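# Line up three dice on the mat by value

## Task

Place all three dice entirely on the mat so their centres lie on one straight line running directly outward from the midpoint between the two arm bases. The die with the smallest number goes closest to that midpoint and the one with the largest goes farthest. Each die must still show the number it shows now, and each must rest flat. The arrangement only counts if it holds without the robot touching anything, so release the dice and move the grippers away at the end.

## Robot and tools

Robot: two Doosan M1013 arms named left_arm and right_arm, each with a parallel two-finger gripper (50 mm maximum opening) and a wrist camera. Scene frame: origin on the table top between the arms, +x out over the table, +z up; left_arm sits on the +y side. The names left and right do not refer to sides of a camera image. Base poses: left_arm at (+0.004, +0.415, 0) m, quat_wxyz (+0.997, 0, 0, +0.073); right_arm at (+0.036, -0.668, 0) m, quat_wxyz (+1.000, 0, 0, +0.017). The midpoint between the bases is therefore near (0.020, -0.127, 0), and the dice line should run outward from there.

Tool execute_actions, argument actions: a list holding zero or one item. An empty list just reports the current state. An item with rows is a motion: rows is a list of 1 to 15 rows, steps (1 to 15, default 15) is how many control steps of 1/30 s it runs; each row covers one step and the final row repeats to fill the rest. An item with only steps (up to 300) is a wait that sends nothing new. Optional pictures (true/false) chooses whether camera images come back. A refused call moves nothing.

Each row is one flat list of 18 numbers, every one within [-1, 1], covering both arms even if only one moves. Order: left_arm's 6 joint values, then its gripper position, force_limit, speed; then the same 9 for right_arm. Joint order: waist, shoulder, elbow, forearm roll, wrist pitch, wrist roll. Joint values are offsets, not poses: they are added to the joint angles given in the most recent result that lists them (before any such result, or for later calls within one reply, they count from the angles at the start of the action). They do not accumulate from row to row. Scale: 1.0 equals 1.398 rad for waist and shoulder, 2.097 rad for elbow, 2.622 rad for the three wrist joints. Joint ranges in rad: waist, shoulder, forearm roll, wrist pitch, wrist roll -6.283 to 6.283; elbow -2.792 to 2.792. Asking more than 0.010 rad beyond a range gets the call refused; real ends can differ by 0.010 rad, and a target past the real end is clipped there, reported as "joint sent to its limit". Sending all zeros is not a hold: it pulls the arm back to the reference angles.

Gripper numbers are absolute settings. position: +1 fully open (50 mm), about -0.65 where pads touch; send -1 to grip, fingers stop on the object. force_limit: -1 about 20 N per pad, 0 about 102 N, +1 about 185 N (actual up to ~17 % higher). speed: -1 20 mm/s, 0 85 mm/s, +1 150 mm/s. Force and speed only apply once position changes by at least 0.01. To keep a gripper unchanged, repeat its previous three values; 0 is a real command. For a softer grip, open first, then close with the lower force.

Motion limits: joint target speeds are capped (2.09, 3.14, 3.93 rad/s by joint group) with 0.3 s ramp-up; targets stay within 0.456 / 0.683 / 0.854 rad of measured angles, and an arm's targets are scaled back if they would move the gripper more than 70 mm from where it is. Large moves therefore take several calls. Between calls the arms keep heading to the last row's target until they settle or a step is HELD; the simulation runs while you are composing replies.

Results: a state line per arm with end_effector_position (m), end_effector_quat_wxyz, and linear/angular velocities in the scene frame; printed hand positions can be off, more so at long reach. end_effector_position is the point between the pads; fingertips extend 17.5 mm further along the gripper's +z; fingers close along its x axis; a flat block projects about 9 cm toward the gripper's -y. Turning only the last joint moves that point on a 25 mm circle. Joint positions and Joint velocities lines give per-arm blocks in rad and rad/s. object_status: 0 moving, 1 blocked while opening, 2 blocked while closing (a grip; confirm this), 3 reached target or pads met (usually nothing held). position_measured counts convert to opening as (250 - position_measured) x 0.202 mm. "joint command not followed" means a clearance check altered targets; HELD marks steps where your row was partly not sent. MOTOR HOT warns of heating from holding loads; OVER-TEMPERATURE FAULT means brakes are set until cooling.

zoom_image: camera (cam_left_wrist or cam_right_wrist, each 504x504) and region [x0, y0, x1, y1] in pixels from the top-left, at most 504 by 504. read_manual: optional section "licences", returns licence text only. finished_scene: scene number (1 to 2); ends and grades the scene, irreversible.

Avoid: knocking anything off the table; arms touching or pressing each other; contact torque at load limits (waist, shoulder 299, elbow 140, wrist joints 39.6 N m, held weight included) or outside force of 144 N, either of which halts that arm for 10 seconds; drops, slips, slams and hard shoves. A force_limit -1 grip can quietly lose an object while still reporting 2. Occasional brief disturbances may tug a held item or nudge loose dice. Keep dice upright faces unchanged, set them down flat, open, and retract before finishing.

Each tool is called after "Emit:" by a JSON object that holds its "api" and its "payload".

## Session

I'll start by checking the current state and camera views.

Emit:
{"api": "execute_actions", "payload": {"actions": []}}

Scene clock: 0.00 s of 4800.00 s.
left_arm: end_effector_position=(+0.1632, +0.2078, +0.3467) position_measured=3 object_status=3 end_effector_quat_wxyz=(+0.116, +0.937, +0.219, +0.248) end_effector_velocity=(+0.000, +0.000, +0.000) end_effector_angular_velocity=(+0.001, -0.001, -0.001) | right_arm: end_effector_position=(+0.4037, -0.5786, +0.3591) position_measured=3 object_status=3 end_effector_quat_wxyz=(+0.274, -0.581, +0.760, -0.096) end_effector_velocity=(+0.001, -0.000, +0.001) end_effector_angular_velocity=(-0.001, -0.002, -0.000)
Joint positions: left_arm=[-1.834 -0.627  2.272  0.556  1.461 -0.628] | right_arm=[ 0.017 -0.637  2.299  0.184  0.914 -2.894]
Joint velocities: left_arm=[-0.     0.     0.     0.001  0.     0.001] | right_arm=[-0.     0.001 -0.002 -0.001 -0.     0.   ]

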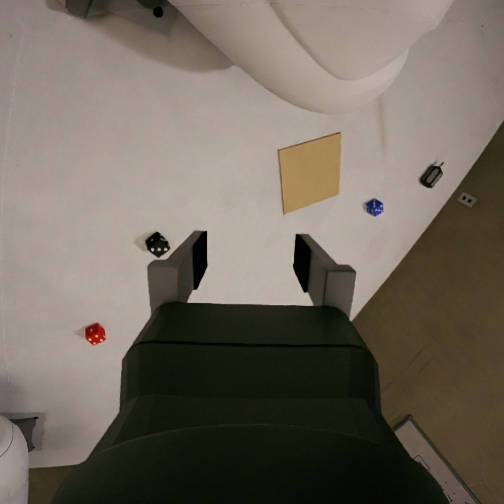

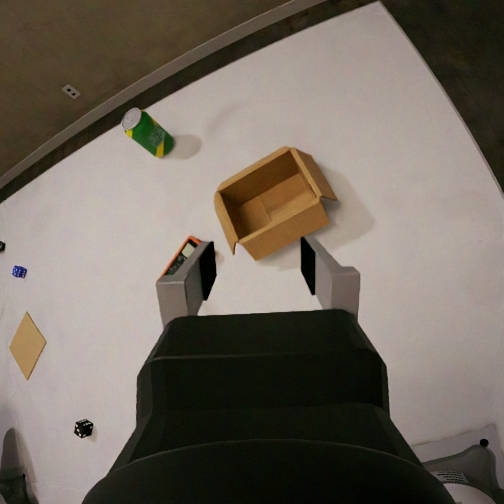

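Emit:
{"api": "zoom_image", "payload": {"camera": "cam_left_wrist", "region": [60, 210, 200, 350]}}

Emit:
{"api": "zoom_image", "payload": {"camera": "cam_left_wrist", "region": [260, 120, 460, 240]}}

Emit:
{"api": "zoom_image", "payload": {"camera": "cam_right_wrist", "region": [0, 220, 130, 460]}}

Region (60, 210, 200, 350) of cam_left_wrist's 504x504 image, scaled by 3.600, with more detail than that image has.

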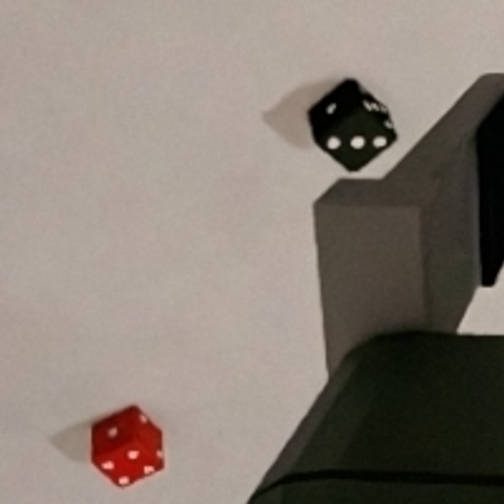

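Region (260, 120, 460, 240) of cam_left_wrist's 504x504 image, scaled by 2.520, with more detail than that image has; it fills the top 302 rows of this view, and the rest is white.

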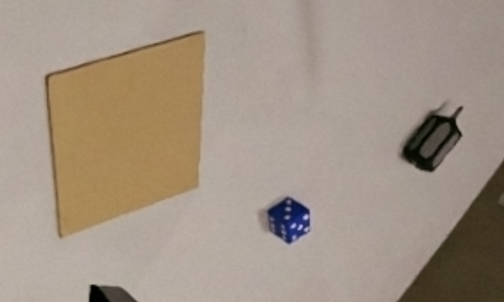

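Region (0, 220, 130, 460) of cam_right_wrist's 504x504 image, scaled by 2.100, with more detail than that image has; it fills the left 273 columns of this view, and the rest is white.

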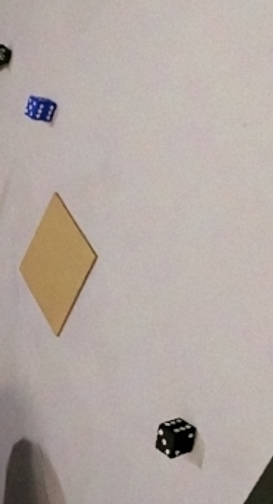

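Emit:
{"api": "execute_actions", "payload": {"actions": [{"rows": [[0.4413,0.4323,-0.0848,-0.2121,-0.1491,0.0308,1,-0.5,1, 0,0,0,0,0,0,1,-0.5,1]], "steps": 15}], "pictures": false}}

Scene clock: 71.23 s of 4800.00 s.
left_arm: end_effector_position=(+0.1794, +0.0740, +0.2599) position_measured=3 object_status=3 end_effector_quat_wxyz=(+0.025, +0.917, +0.392, +0.073) end_effector_velocity=(+0.224, -0.261, -0.259) end_effector_angular_velocity=(-0.060, +0.772, +1.049) | right_arm: end_effector_position=(+0.4037, -0.5786, +0.3591) position_measured=3 object_status=3 end_effector_quat_wxyz=(+0.274, -0.581, +0.760, -0.096) end_effector_velocity=(-0.001, -0.000, -0.000) end_effector_angular_velocity=(-0.001, +0.001, +0.001)
Joint positions: left_arm=[-1.421 -0.22   2.146  0.163  1.185 -0.571] | right_arm=[ 0.017 -0.637  2.299  0.184  0.914 -2.894]
Joint velocities: left_arm=[ 0.974  0.942 -0.251 -0.777 -0.548  0.113] | right_arm=[-0.    -0.002  0.    -0.001  0.003 -0.   ]
Steps of this call (steps 1 to 90: nothing new was sent; then 67.73 s passed at rest; steps 91 to 105: all 15 steps of this action). Readings (joint positions | what the end effector reports):
91: left_arm=[-1.834 -0.627 2.272 0.555 1.461 -0.628] | right_arm=[0.017 -0.637 2.299 0.184 0.914 -2.894] | left_arm position_measured=3 object_status=3 | right_arm position_measured=3 object_status=3
92: left_arm=[-1.830 -0.623 2.270 0.550 1.457 -0.628] | right_arm=[0.017 -0.637 2.299 0.184 0.914 -2.894] | left_arm position_measured=3 object_status=3 | right_arm position_measured=3 object_status=3
94: left_arm=[-1.798 -0.591 2.258 0.511 1.429 -0.622] | right_arm=[0.017 -0.637 2.299 0.184 0.914 -2.894] | left_arm position_measured=3 object_status=3 | right_arm position_measured=3 object_status=3
98: left_arm=[-1.665 -0.458 2.211 0.364 1.326 -0.601] | right_arm=[0.017 -0.637 2.299 0.184 0.914 -2.894] | left_arm position_measured=3 object_status=3 | right_arm position_measured=3 object_status=3
105: the state above

Emit:
{"api": "execute_actions", "payload": {"actions": []}}

Scene clock: 73.57 s of 4800.00 s.
left_arm: end_effector_position=(+0.2408, +0.0259, +0.2002) position_measured=3 object_status=3 end_effector_quat_wxyz=(+0.000, +0.866, +0.500, -0.000) end_effector_velocity=(+0.000, +0.000, +0.001) end_effector_angular_velocity=(-0.001, -0.001, -0.002) | right_arm: end_effector_position=(+0.4037, -0.5786, +0.3591) position_measured=3 object_status=3 end_effector_quat_wxyz=(+0.274, -0.581, +0.760, -0.096) end_effector_velocity=(+0.000, -0.001, -0.000) end_effector_angular_velocity=(-0.000, -0.000, -0.002)
Joint positions: left_arm=[-1.217 -0.023  2.094 -0.     1.07  -0.548] | right_arm=[ 0.017 -0.637  2.299  0.184  0.914 -2.894]
Joint velocities: left_arm=[-0.    -0.001 -0.     0.001 -0.     0.001] | right_arm=[-0.002  0.     0.     0.    -0.001 -0.   ]
Steps of this call (steps 1 to 30: the robot went on to your last target; steps 31 to 70: nothing new was sent). Readings (joint positions | what the end effector reports):
1: left_arm=[-1.388 -0.188 2.138 0.137 1.167 -0.568] | right_arm=[0.017 -0.637 2.299 0.184 0.914 -2.894] | left_arm position_measured=3 object_status=3 | right_arm position_measured=3 object_status=3
2: left_arm=[-1.356 -0.157 2.130 0.112 1.148 -0.564] | right_arm=[0.017 -0.637 2.299 0.184 0.914 -2.894] | left_arm position_measured=3 object_status=3 | right_arm position_measured=3 object_status=3
4: left_arm=[-1.294 -0.098 2.114 0.062 1.113 -0.557] | right_arm=[0.017 -0.637 2.299 0.184 0.914 -2.894] | left_arm position_measured=3 object_status=3 | right_arm position_measured=3 object_status=3
8: left_arm=[-1.220 -0.025 2.095 0.002 1.071 -0.548] | right_arm=[0.017 -0.637 2.299 0.184 0.914 -2.894] | left_arm position_measured=3 object_status=3 | right_arm position_measured=3 object_status=3
70: the state above
All arms were judged still, so your last target was given up. Only a new action makes them travel on or press farther. Fingers that are still opening or closing keep moving.

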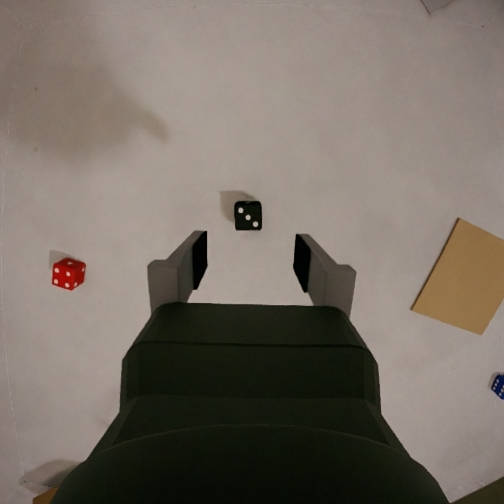

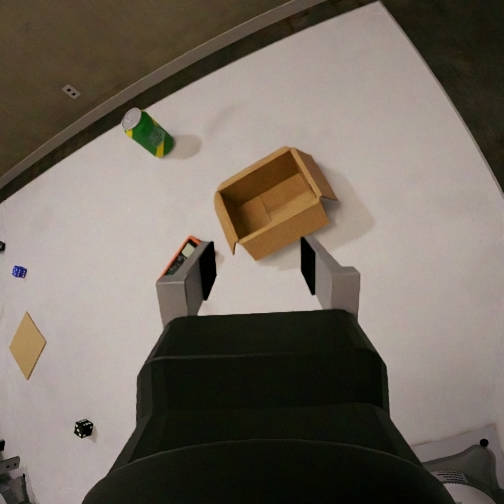

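Emit:
{"api": "zoom_image", "payload": {"camera": "cam_left_wrist", "region": [190, 170, 310, 290]}}

Emit:
{"api": "zoom_image", "payload": {"camera": "cam_left_wrist", "region": [30, 230, 114, 314]}}

Emit:
{"api": "zoom_image", "payload": {"camera": "cam_left_wrist", "region": [384, 200, 504, 420]}}

Region (190, 170, 310, 290) of cam_left_wrist's 504x504 image, scaled by 4.200, with more detail than that image has.

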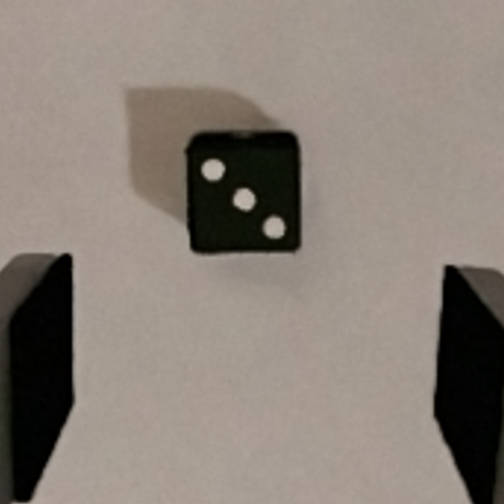

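Region (30, 230, 114, 314) of cam_left_wrist's 504x504 image, scaled by 6.000, with more detail than that image has.

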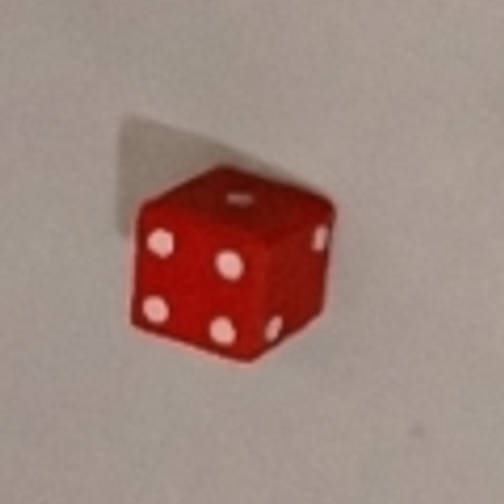

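Region (384, 200, 504, 420) of cam_left_wrist's 504x504 image, scaled by 2.291, with more detail than that image has; it fills the left 275 columns of this view, and the rest is white.

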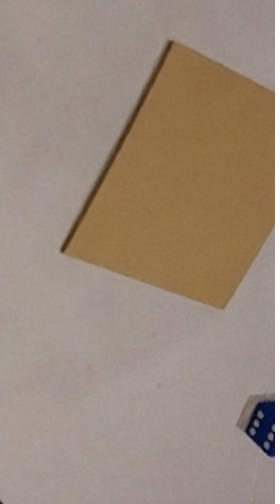

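Emit:
{"api": "zoom_image", "payload": {"camera": "cam_right_wrist", "region": [0, 250, 44, 294]}}

Region (0, 250, 44, 294) of cam_right_wrist's 504x504 image, scaled by 11.455, with more detail than that image has.

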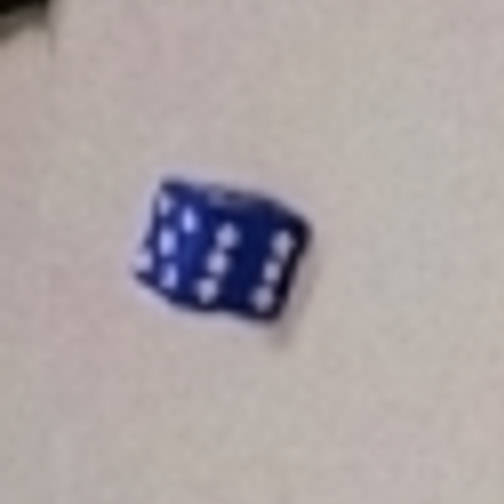

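Emit:
{"api": "execute_actions", "payload": {"actions": [{"rows": [[0.0008,0.16309,0.07032,0,-0.14319,-0.0229,1,-0.5,1, 0,0,0,0,0,0,1,-0.5,1]], "steps": 15}], "pictures": false}}

Emit:
{"api": "execute_actions", "payload": {"actions": [{"steps": 7}], "pictures": true}}

Emit:
{"api": "execute_actions", "payload": {"actions": [{"rows": [[0,0,0,0,0,0,-1,-0.5,0.5, 0,0,0,0,0,0,1,-0.5,1]], "steps": 11}], "pictures": true}}

Scene clock: 178.00 s of 4800.00 s.
left_arm: end_effector_position=(+0.2444, +0.0178, +0.0265) position_measured=3 object_status=3 end_effector_quat_wxyz=(+0.000, +0.850, +0.527, -0.000) end_effector_velocity=(+0.004, -0.006, -0.001) end_effector_angular_velocity=(-0.019, -0.010, +0.003) | right_arm: end_effector_position=(+0.4037, -0.5786, +0.3591) position_measured=3 object_status=3 end_effector_quat_wxyz=(+0.274, -0.581, +0.760, -0.096) end_effector_velocity=(+0.000, +0.000, -0.000) end_effector_angular_velocity=(-0.000, +0.001, +0.001)
Joint positions: left_arm=[-1.216  0.205  2.241 -0.     0.695 -0.607] | right_arm=[ 0.017 -0.637  2.299  0.184  0.914 -2.894]
Joint velocities: left_arm=[ 0.001  0.001  0.     0.    -0.022 -0.002] | right_arm=[ 0.001  0.001  0.    -0.    -0.    -0.   ]
Steps of this call (steps 1 to 90: nothing new was sent; then 100.93 s passed at rest; steps 91 to 105: all 15 steps of this action). Readings (joint positions | what the end effector reports):
91: left_arm=[-1.217 -0.023 2.094 -0.000 1.069 -0.548] | right_arm=[0.017 -0.637 2.299 0.184 0.914 -2.894] | left_arm position_measured=3 object_status=3 | right_arm position_measured=3 object_status=3
92: left_arm=[-1.217 -0.018 2.096 -0.000 1.062 -0.548] | right_arm=[0.017 -0.637 2.299 0.184 0.914 -2.894] | left_arm position_measured=3 object_status=3 | right_arm position_measured=3 object_status=3
94: left_arm=[-1.217 0.013 2.117 -0.000 1.009 -0.557] | right_arm=[0.017 -0.637 2.299 0.184 0.914 -2.894] | left_arm position_measured=3 object_status=3 | right_arm position_measured=3 object_status=3
98: left_arm=[-1.217 0.105 2.176 -0.000 0.860 -0.581] | right_arm=[0.017 -0.637 2.299 0.184 0.914 -2.894] | left_arm position_measured=3 object_status=3 | right_arm position_measured=3 object_status=3
105: the state above

Scene clock: 178.23 s of 4800.00 s.
left_arm: end_effector_position=(+0.2444, +0.0178, +0.0262) position_measured=3 object_status=3 end_effector_quat_wxyz=(+0.000, +0.850, +0.527, -0.000) end_effector_velocity=(-0.000, +0.001, -0.001) end_effector_angular_velocity=(+0.003, +0.001, -0.000) | right_arm: end_effector_position=(+0.4037, -0.5786, +0.3591) position_measured=3 object_status=3 end_effector_quat_wxyz=(+0.274, -0.581, +0.760, -0.096) end_effector_velocity=(-0.001, -0.000, -0.001) end_effector_angular_velocity=(-0.000, -0.000, -0.001)
Joint positions: left_arm=[-1.216  0.205  2.241 -0.     0.694 -0.608] | right_arm=[ 0.017 -0.637  2.299  0.184  0.914 -2.894]
Joint velocities: left_arm=[-0.     0.002  0.001  0.001 -0.    -0.001] | right_arm=[-0.001 -0.001  0.002  0.    -0.    -0.   ]
Steps of this call (steps 1 to 7: the robot went on to your last target). Readings (joint positions | what the end effector reports):
1: left_arm=[-1.216 0.205 2.241 -0.000 0.695 -0.608] | right_arm=[0.017 -0.637 2.299 0.184 0.914 -2.894] | left_arm position_measured=3 object_status=3 | right_arm position_measured=3 object_status=3
2: left_arm=[-1.216 0.205 2.241 -0.000 0.695 -0.608] | right_arm=[0.017 -0.637 2.299 0.184 0.914 -2.894] | left_arm position_measured=3 object_status=3 | right_arm position_measured=3 object_status=3
4: left_arm=[-1.216 0.205 2.241 -0.000 0.694 -0.608] | right_arm=[0.017 -0.637 2.299 0.184 0.914 -2.894] | left_arm position_measured=3 object_status=3 | right_arm position_measured=3 object_status=3
7: the state above

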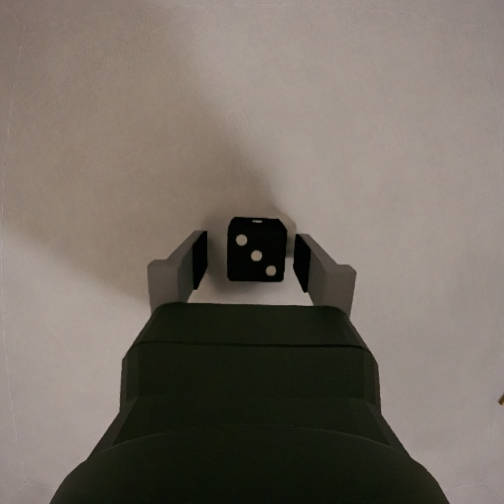

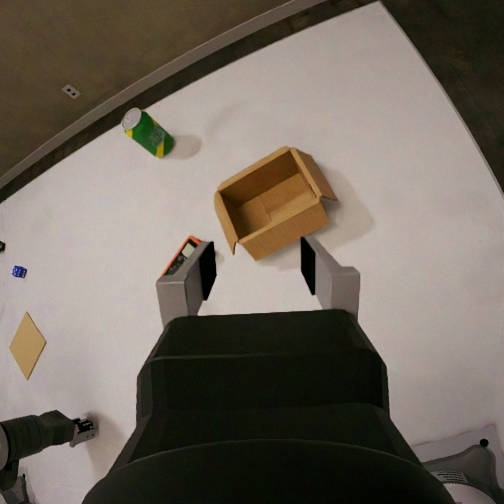

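Scene clock: 178.60 s of 4800.00 s.
left_arm: end_effector_position=(+0.2444, +0.0178, +0.0262) position_measured=106 object_status=0 end_effector_quat_wxyz=(+0.000, +0.850, +0.527, -0.000) end_effector_velocity=(-0.000, +0.000, -0.000) end_effector_angular_velocity=(+0.000, +0.000, +0.001) | right_arm: end_effector_position=(+0.4037, -0.5786, +0.3591) position_measured=3 object_status=3 end_effector_quat_wxyz=(+0.274, -0.581, +0.760, -0.096) end_effector_velocity=(-0.001, -0.000, -0.001) end_effector_angular_velocity=(+0.000, +0.001, -0.001)
Joint positions: left_arm=[-1.216  0.205  2.241 -0.     0.694 -0.608] | right_arm=[ 0.017 -0.637  2.299  0.184  0.914 -2.894]
Joint velocities: left_arm=[ 0.     0.    -0.    -0.     0.    -0.001] | right_arm=[-0.001 -0.001  0.001  0.     0.001  0.   ]
Steps of this call (steps 1 to 11: all 11 steps of this action). Readings (joint positions | what the end effector reports):
1: left_arm=[-1.216 0.205 2.241 -0.000 0.694 -0.608] | right_arm=[0.017 -0.637 2.299 0.184 0.914 -2.894] | left_arm position_measured=12 object_status=0 | right_arm position_measured=3 object_status=3
2: left_arm=[-1.216 0.205 2.241 -0.000 0.694 -0.608] | right_arm=[0.017 -0.637 2.299 0.184 0.914 -2.894] | left_arm position_measured=31 object_status=0 | right_arm position_measured=3 object_status=3
4: left_arm=[-1.216 0.205 2.241 -0.000 0.694 -0.608] | right_arm=[0.017 -0.637 2.299 0.184 0.914 -2.894] | left_arm position_measured=70 object_status=0 | right_arm position_measured=3 object_status=3
8: left_arm=[-1.216 0.205 2.241 -0.000 0.694 -0.608] | right_arm=[0.017 -0.637 2.299 0.184 0.914 -2.894] | left_arm position_measured=106 object_status=0 | right_arm position_measured=3 object_status=3
11: the state above

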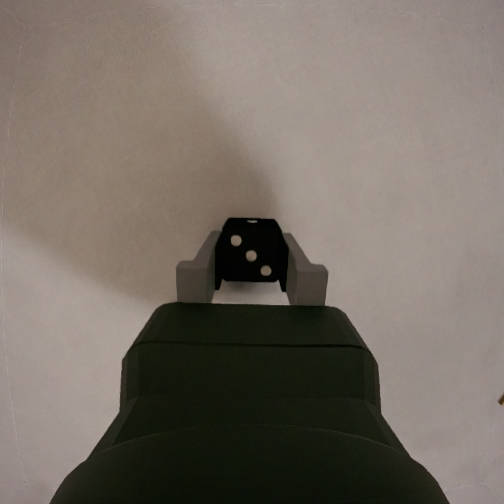

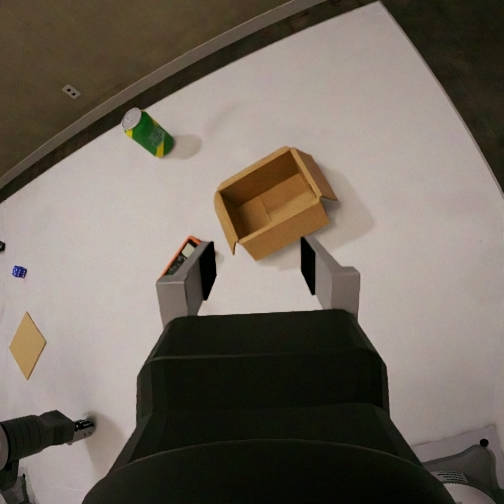

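Emit:
{"api": "execute_actions", "payload": {"actions": [{"rows": [[0,-0.0088,-0.0024,0,0.0066,0,-1,-0.5,0.5, 0,0,0,0,0,0,1,-0.5,1],[0,-0.0175,-0.0048,0,0.0132,0,-1,-0.5,0.5, 0,0,0,0,0,0,1,-0.5,1],[0,-0.0263,-0.0071,0,0.0197,0,-1,-0.5,0.5, 0,0,0,0,0,0,1,-0.5,1],[0.01,-0.035,-0.0095,0,0.0263,-0.0047,-1,-0.5,0.5, 0,0,0,0,0,0,1,-0.5,1],[0.03,-0.0438,-0.01191,0,0.03288,-0.014,-1,-0.5,0.5, 0,0,0,0,0,0,1,-0.5,1],[0.06,-0.0438,-0.01191,0,0.03288,-0.0281,-1,-0.5,0.5, 0,0,0,0,0,0,1,-0.5,1],[0.1,-0.0438,-0.01191,0,0.03288,-0.0468,-1,-0.5,0.5, 0,0,0,0,0,0,1,-0.5,1],[0.4413,-0.0438,-0.01191,0,0.03288,-0.20643,-1,-0.5,0.5, 0,0,0,0,0,0,1,-0.5,1]], "steps": 15}], "pictures": false}}

Emit:
{"api": "execute_actions", "payload": {"actions": [{"steps": 17}], "pictures": true}}

Scene clock: 201.77 s of 4800.00 s.
left_arm: end_effector_position=(+0.3413, +0.0926, +0.0633) position_measured=106 object_status=2 end_effector_quat_wxyz=(+0.000, +0.682, +0.731, -0.000) end_effector_velocity=(+0.311, +0.305, +0.006) end_effector_angular_velocity=(-0.001, -0.001, +1.745) | right_arm: end_effector_position=(+0.4037, -0.5786, +0.3591) position_measured=3 object_status=3 end_effector_quat_wxyz=(+0.274, -0.581, +0.760, -0.096) end_effector_velocity=(+0.001, -0.001, +0.001) end_effector_angular_velocity=(-0.001, -0.003, -0.001)
Joint positions: left_arm=[-0.942  0.147  2.218 -0.     0.777 -0.864] | right_arm=[ 0.017 -0.637  2.299  0.184  0.914 -2.894]
Joint velocities: left_arm=[ 0.96  -0.01  -0.003  0.001  0.011 -0.786] | right_arm=[-0.001 -0.001 -0.    -0.001 -0.002 -0.   ]
Steps of this call (steps 1 to 15: the robot went on to your last target; steps 16 to 90: nothing new was sent; then 19.67 s passed at rest; steps 91 to 105: all 15 steps of this action). Readings (joint positions | what the end effector reports):
91: left_arm=[-1.216 0.205 2.241 -0.000 0.694 -0.608] | right_arm=[0.017 -0.637 2.299 0.184 0.914 -2.894] | left_arm position_measured=106 object_status=2 | right_arm position_measured=3 object_status=3
92: left_arm=[-1.216 0.201 2.240 -0.000 0.700 -0.608] | right_arm=[0.017 -0.637 2.299 0.184 0.914 -2.894] | left_arm position_measured=106 object_status=2 | right_arm position_measured=3 object_status=3
94: left_arm=[-1.216 0.183 2.232 -0.000 0.725 -0.608] | right_arm=[0.017 -0.637 2.299 0.184 0.914 -2.894] | left_arm position_measured=106 object_status=2 | right_arm position_measured=3 object_status=3
98: left_arm=[-1.170 0.149 2.218 -0.000 0.773 -0.648] | right_arm=[0.017 -0.637 2.299 0.184 0.914 -2.894] | left_arm position_measured=106 object_status=2 | right_arm position_measured=3 object_status=3
105: the state above

Scene clock: 202.33 s of 4800.00 s.
left_arm: end_effector_position=(+0.4337, +0.2189, +0.0653) position_measured=106 object_status=2 end_effector_quat_wxyz=(+0.000, +0.423, +0.906, -0.000) end_effector_velocity=(+0.000, +0.000, -0.000) end_effector_angular_velocity=(-0.000, +0.000, +0.002) | right_arm: end_effector_position=(+0.4037, -0.5786, +0.3591) position_measured=3 object_status=3 end_effector_quat_wxyz=(+0.274, -0.581, +0.760, -0.096) end_effector_velocity=(-0.000, -0.001, +0.000) end_effector_angular_velocity=(+0.000, -0.001, -0.002)
Joint positions: left_arm=[-0.599  0.144  2.216 -0.     0.781 -1.149] | right_arm=[ 0.017 -0.637  2.299  0.184  0.914 -2.894]
Joint velocities: left_arm=[ 0.001  0.001 -0.    -0.001 -0.    -0.001] | right_arm=[-0.002 -0.001  0.     0.    -0.001  0.   ]
Steps of this call (steps 1 to 17: the robot went on to your last target). Readings (joint positions | what the end effector reports):
1: left_arm=[-0.910 0.146 2.217 -0.000 0.777 -0.891] | right_arm=[0.017 -0.637 2.299 0.184 0.914 -2.894] | left_arm position_measured=106 object_status=2 | right_arm position_measured=3 object_status=3
2: left_arm=[-0.877 0.146 2.217 -0.000 0.777 -0.918] | right_arm=[0.017 -0.637 2.299 0.184 0.914 -2.894] | left_arm position_measured=106 object_status=2 | right_arm position_measured=3 object_status=3
4: left_arm=[-0.813 0.146 2.217 -0.000 0.778 -0.972] | right_arm=[0.017 -0.637 2.299 0.184 0.914 -2.894] | left_arm position_measured=106 object_status=2 | right_arm position_measured=3 object_status=3
8: left_arm=[-0.684 0.145 2.217 -0.000 0.780 -1.078] | right_arm=[0.017 -0.637 2.299 0.184 0.914 -2.894] | left_arm position_measured=106 object_status=2 | right_arm position_measured=3 object_status=3
17: the state above

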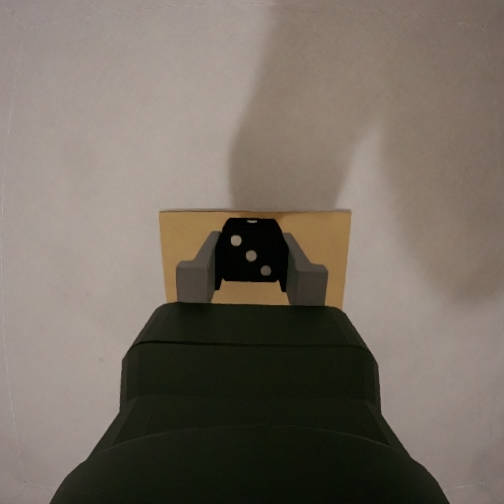

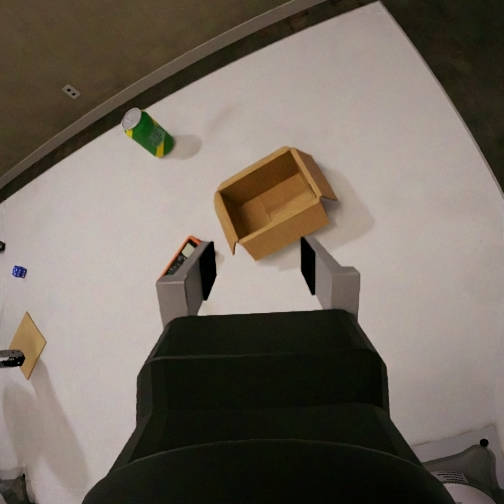

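Emit:
{"api": "zoom_image", "payload": {"camera": "cam_left_wrist", "region": [150, 190, 270, 310]}}

Emit:
{"api": "zoom_image", "payload": {"camera": "cam_left_wrist", "region": [240, 190, 360, 310]}}

Region (150, 190, 270, 310) of cam_left_wrist's 504x504 image, scaled by 4.200, with more detail than that image has.

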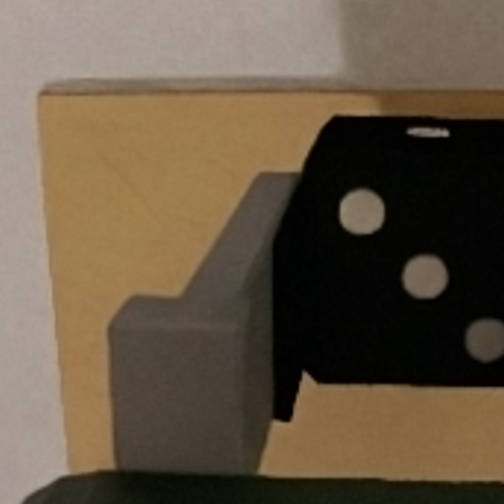

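Region (240, 190, 360, 310) of cam_left_wrist's 504x504 image, scaled by 4.200, with more detail than that image has.

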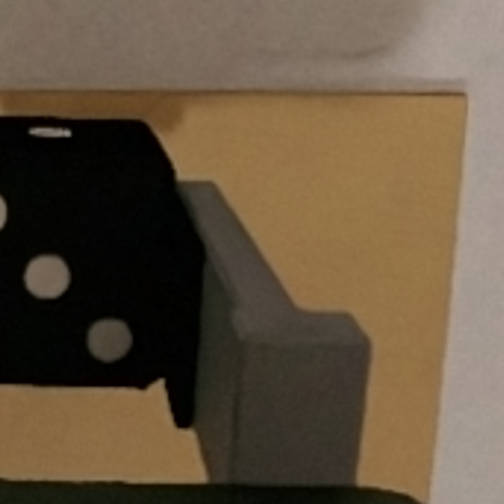

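Emit:
{"api": "zoom_image", "payload": {"camera": "cam_left_wrist", "region": [152, 200, 192, 240]}}

Emit:
{"api": "zoom_image", "payload": {"camera": "cam_right_wrist", "region": [0, 305, 60, 385]}}

Region (152, 200, 192, 240) of cam_left_wrist's 504x504 image, scaled by 12.600, with more detail than that image has.

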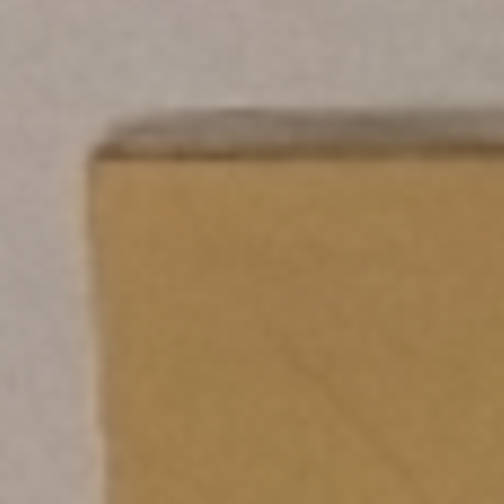

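Region (0, 305, 60, 385) of cam_right_wrist's 504x504 image, scaled by 6.300, with more detail than that image has; it fills the left 378 columns of this view, and the rest is white.

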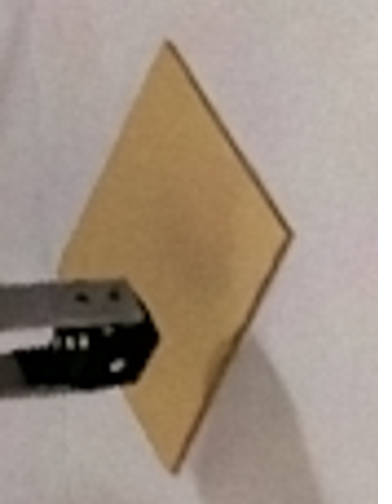

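Emit:
{"api": "execute_actions", "payload": {"actions": [{"rows": [
[0.0026,0.00196,0.00054,0,-0.00147,0.001,-1,-0.5,0.5, 0,0,0,0,0,0,1,-0.5,1],
[0.00693,0.00589,0.00161,0,-0.00442,0.0026,-1,-0.5,0.5, 0,0,0,0,0,0,1,-0.5,1],
[0.01213,0.01177,0.00321,0,-0.00884,0.0046,-1,-0.5,0.5, 0,0,0,0,0,0,1,-0.5,1],
[0.0156,0.01844,0.00503,0,-0.01386,0.0059,-1,-0.5,0.5, 0,0,0,0,0,0,1,-0.5,1],
[0.01733,0.02511,0.00685,0,-0.01887,0.00653,-1,-0.5,0.5, 0,0,0,0,0,0,1,-0.5,1],
[0.01733,0.031,0.00845,0,-0.02329,0.00653,-1,-0.5,0.5, 0,0,0,0,0,0,1,-0.5,1],
[0.01733,0.03532,0.00963,0,-0.02653,0.00653,-1,-0.5,0.5, 0,0,0,0,0,0,1,-0.5,1],
[0.01733,0.03806,0.01038,0,-0.0286,0.00653,-1,-0.5,0.5, 0,0,0,0,0,0,1,-0.5,1],
[0.01733,0.03924,0.0107,0,-0.02948,0.00653,-1,-0.5,0.5, 0,0,0,0,0,0,1,-0.5,1],
[0.01733,0.03924,0.0107,0,-0.02948,0.00653,-1,-0.5,0.5, 0,0,0,0,0,0,1,-0.5,1],
[0.01733,0.03924,0.0107,0,-0.02948,0.00653,-1,-0.5,0.5, 0,0,0,0,0,0,1,-0.5,1],
[0.01733,0.03924,0.0107,0,-0.02948,0.00653,-1,-0.5,0.5, 0,0,0,0,0,0,1,-0.5,1],
[0.01733,0.03924,0.0107,0,-0.02948,0.00653,1,-0.5,0.5, 0,0,0,0,0,0,1,-0.5,1]
], "steps": 15}], "pictures": true}}

Emit:
{"api": "execute_actions", "payload": {"actions": [{"rows": [
[0,0,0,0,0,0,1,-0.5,0.5, 0,0,0,0,0,0,1,-0.5,1],
[0,-0.0095,-0.0032,0,0.0076,0,1,-0.5,0.5, 0,0,0,0,0,0,1,-0.5,1],
[0,-0.0214,-0.0072,0,0.0171,0,1,-0.5,0.5, 0,0,0,0,0,0,1,-0.5,1],
[0,-0.0333,-0.0111,0,0.0267,0,1,-0.5,0.5, 0,0,0,0,0,0,1,-0.5,1],
[0,-0.0429,-0.0143,0,0.0343,0,1,-0.5,0.5, 0,0,0,0,0,0,1,-0.5,1],
[0,-0.04763,-0.01589,0,0.0381,0,1,-0.5,0.5, 0,0,0,0,0,0,1,-0.5,1],
[-0.0189,-0.0419,-0.0212,0,0.0393,0.007,1,-0.5,0.5, 0,0,0,0,0,0,1,-0.5,1],
[-0.0504,-0.0322,-0.0301,0,0.0413,0.0186,1,-0.5,0.5, 0,0,0,0,0,0,1,-0.5,1],
[-0.6296,0.14481,-0.19378,0,0.07777,0.23189,1,-0.5,0.5, 0,0,0,0,0,0,1,-0.5,1]
], "steps": 15}], "pictures": true}}

Emit:
{"api": "execute_actions", "payload": {"actions": [{"steps": 33}], "pictures": true}}

Scene clock: 314.20 s of 4800.00 s.
left_arm: end_effector_position=(+0.4397, +0.2290, +0.0303) position_measured=59 object_status=0 end_effector_quat_wxyz=(+0.000, +0.420, +0.907, -0.000) end_effector_velocity=(-0.000, +0.000, -0.001) end_effector_angular_velocity=(+0.001, +0.002, +0.002) | right_arm: end_effector_position=(+0.4037, -0.5786, +0.3591) position_measured=3 object_status=3 end_effector_quat_wxyz=(+0.274, -0.581, +0.760, -0.096) end_effector_velocity=(+0.000, -0.000, +0.001) end_effector_angular_velocity=(-0.001, -0.002, -0.001)
Joint positions: left_arm=[-0.575  0.199  2.239 -0.     0.703 -1.132] | right_arm=[ 0.017 -0.637  2.299  0.184  0.914 -2.894]
Joint velocities: left_arm=[ 0.     0.002  0.001  0.001 -0.001 -0.002] | right_arm=[-0.001 -0.001 -0.002 -0.001  0.    -0.   ]
Steps of this call (steps 1 to 15: the robot went on to your last target; steps 16 to 90: nothing new was sent; then 108.37 s passed at rest; steps 91 to 105: all 15 steps of this action). Readings (joint positions | what the end effector reports):
91: left_arm=[-0.599 0.144 2.216 -0.000 0.781 -1.149] | right_arm=[0.017 -0.637 2.299 0.184 0.914 -2.894] | left_arm position_measured=106 object_status=2 | right_arm position_measured=3 object_status=3
92: left_arm=[-0.597 0.145 2.217 -0.000 0.779 -1.148] | right_arm=[0.017 -0.637 2.299 0.184 0.914 -2.894] | left_arm position_measured=106 object_status=2 | right_arm position_measured=3 object_status=3
94: left_arm=[-0.589 0.153 2.220 -0.000 0.767 -1.141] | right_arm=[0.017 -0.637 2.299 0.184 0.914 -2.894] | left_arm position_measured=106 object_status=2 | right_arm position_measured=3 object_status=3
98: left_arm=[-0.576 0.185 2.233 -0.000 0.723 -1.132] | right_arm=[0.017 -0.637 2.299 0.184 0.914 -2.894] | left_arm position_measured=106 object_status=2 | right_arm position_measured=3 object_status=3
105: the state above

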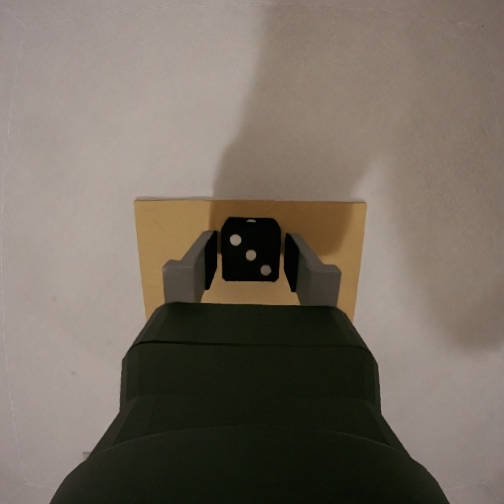

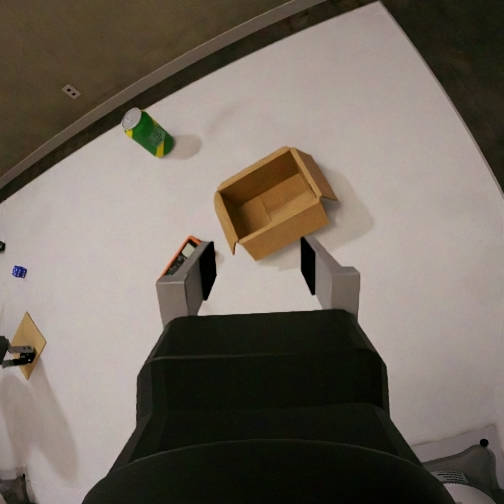

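Scene clock: 314.70 s of 4800.00 s.
left_arm: end_effector_position=(+0.4541, +0.1319, +0.0827) position_measured=3 object_status=3 end_effector_quat_wxyz=(+0.004, +0.565, +0.825, -0.000) end_effector_velocity=(-0.004, -0.476, +0.010) end_effector_angular_velocity=(+0.005, -0.001, -1.571) | right_arm: end_effector_position=(+0.4037, -0.5786, +0.3591) position_measured=3 object_status=3 end_effector_quat_wxyz=(+0.274, -0.581, +0.760, -0.096) end_effector_velocity=(+0.000, +0.000, +0.000) end_effector_angular_velocity=(+0.000, +0.001, +0.000)
Joint positions: left_arm=[-0.734  0.207  2.094 -0.     0.834 -0.957] | right_arm=[ 0.017 -0.637  2.299  0.184  0.914 -2.894]
Joint velocities: left_arm=[-0.77   0.357 -0.491 -0.002  0.136  0.802] | right_arm=[ 0.     0.001 -0.001  0.     0.001  0.   ]
Steps of this call (steps 1 to 15: all 15 steps of this action). Readings (joint positions | what the end effector reports):
1: left_arm=[-0.575 0.199 2.239 -0.000 0.703 -1.132] | right_arm=[0.017 -0.637 2.299 0.184 0.914 -2.894] | left_arm position_measured=39 object_status=0 | right_arm position_measured=3 object_status=3
2: left_arm=[-0.575 0.199 2.239 -0.000 0.703 -1.132] | right_arm=[0.017 -0.637 2.299 0.184 0.914 -2.894] | left_arm position_measured=20 object_status=0 | right_arm position_measured=3 object_status=3
4: left_arm=[-0.575 0.186 2.233 -0.000 0.723 -1.132] | right_arm=[0.017 -0.637 2.299 0.184 0.914 -2.894] | left_arm position_measured=3 object_status=0 | right_arm position_measured=3 object_status=3
8: left_arm=[-0.578 0.139 2.206 -0.000 0.795 -1.129] | right_arm=[0.017 -0.637 2.299 0.184 0.914 -2.894] | left_arm position_measured=3 object_status=0 | right_arm position_measured=3 object_status=3
15: the state above

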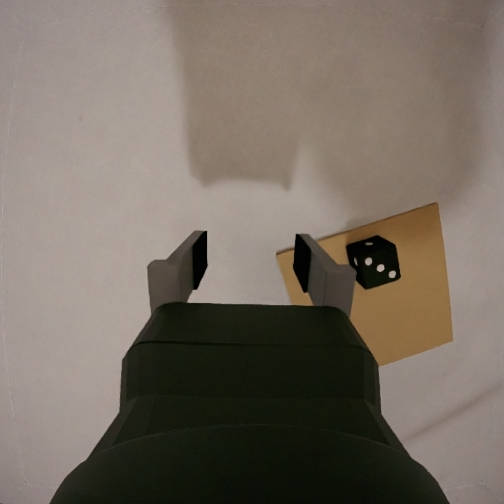

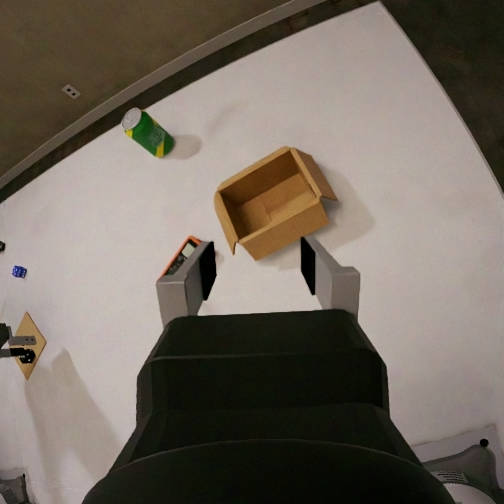

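Scene clock: 315.80 s of 4800.00 s.
left_arm: end_effector_position=(+0.1964, -0.2180, +0.0755) position_measured=3 object_status=3 end_effector_quat_wxyz=(+0.000, +0.924, +0.383, -0.000) end_effector_velocity=(-0.000, -0.001, +0.001) end_effector_angular_velocity=(-0.002, +0.001, -0.000) | right_arm: end_effector_position=(+0.4037, -0.5786, +0.3591) position_measured=3 object_status=3 end_effector_quat_wxyz=(+0.274, -0.581, +0.760, -0.096) end_effector_velocity=(-0.000, +0.000, +0.000) end_effector_angular_velocity=(-0.001, -0.002, +0.001)
Joint positions: left_arm=[-1.455  0.401  1.832 -0.     0.907 -0.524] | right_arm=[ 0.017 -0.637  2.299  0.184  0.914 -2.894]
Joint velocities: left_arm=[-0.     0.    -0.002 -0.002 -0.     0.001] | right_arm=[ 0.001 -0.001  0.    -0.001 -0.     0.   ]
Steps of this call (steps 1 to 33: the robot went on to your last target). Readings (joint positions | what the end effector reports):
1: left_arm=[-0.760 0.219 2.077 -0.000 0.838 -0.930] | right_arm=[0.017 -0.637 2.299 0.184 0.914 -2.894] | left_arm position_measured=3 object_status=3 | right_arm position_measured=3 object_status=3
2: left_arm=[-0.787 0.230 2.062 -0.000 0.843 -0.905] | right_arm=[0.017 -0.637 2.299 0.184 0.914 -2.894] | left_arm position_measured=3 object_status=3 | right_arm position_measured=3 object_status=3
4: left_arm=[-0.839 0.251 2.034 -0.000 0.850 -0.859] | right_arm=[0.017 -0.637 2.299 0.184 0.914 -2.894] | left_arm position_measured=3 object_status=3 | right_arm position_measured=3 object_status=3
8: left_arm=[-0.945 0.285 1.988 -0.000 0.863 -0.783] | right_arm=[0.017 -0.637 2.299 0.184 0.914 -2.894] | left_arm position_measured=3 object_status=3 | right_arm position_measured=3 object_status=3
33: the state above

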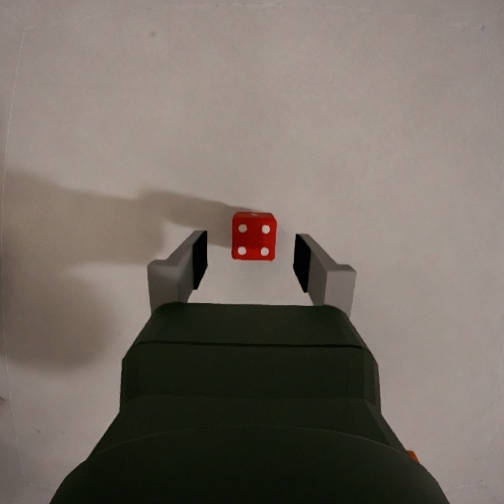

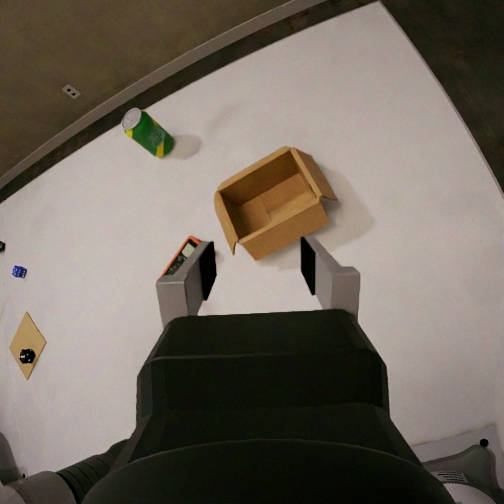

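The black die is on the mat and the gripper is above the red die.

Emit:
{"api": "zoom_image", "payload": {"camera": "cam_left_wrist", "region": [200, 190, 300, 290]}}

Region (200, 190, 300, 290) of cam_left_wrist's 504x504 image, scaled by 5.040, with more detail than that image has.

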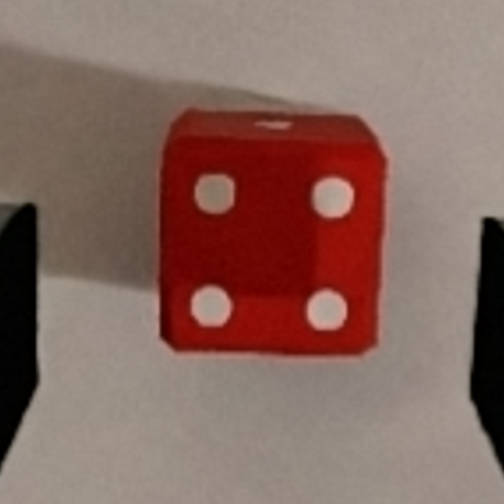

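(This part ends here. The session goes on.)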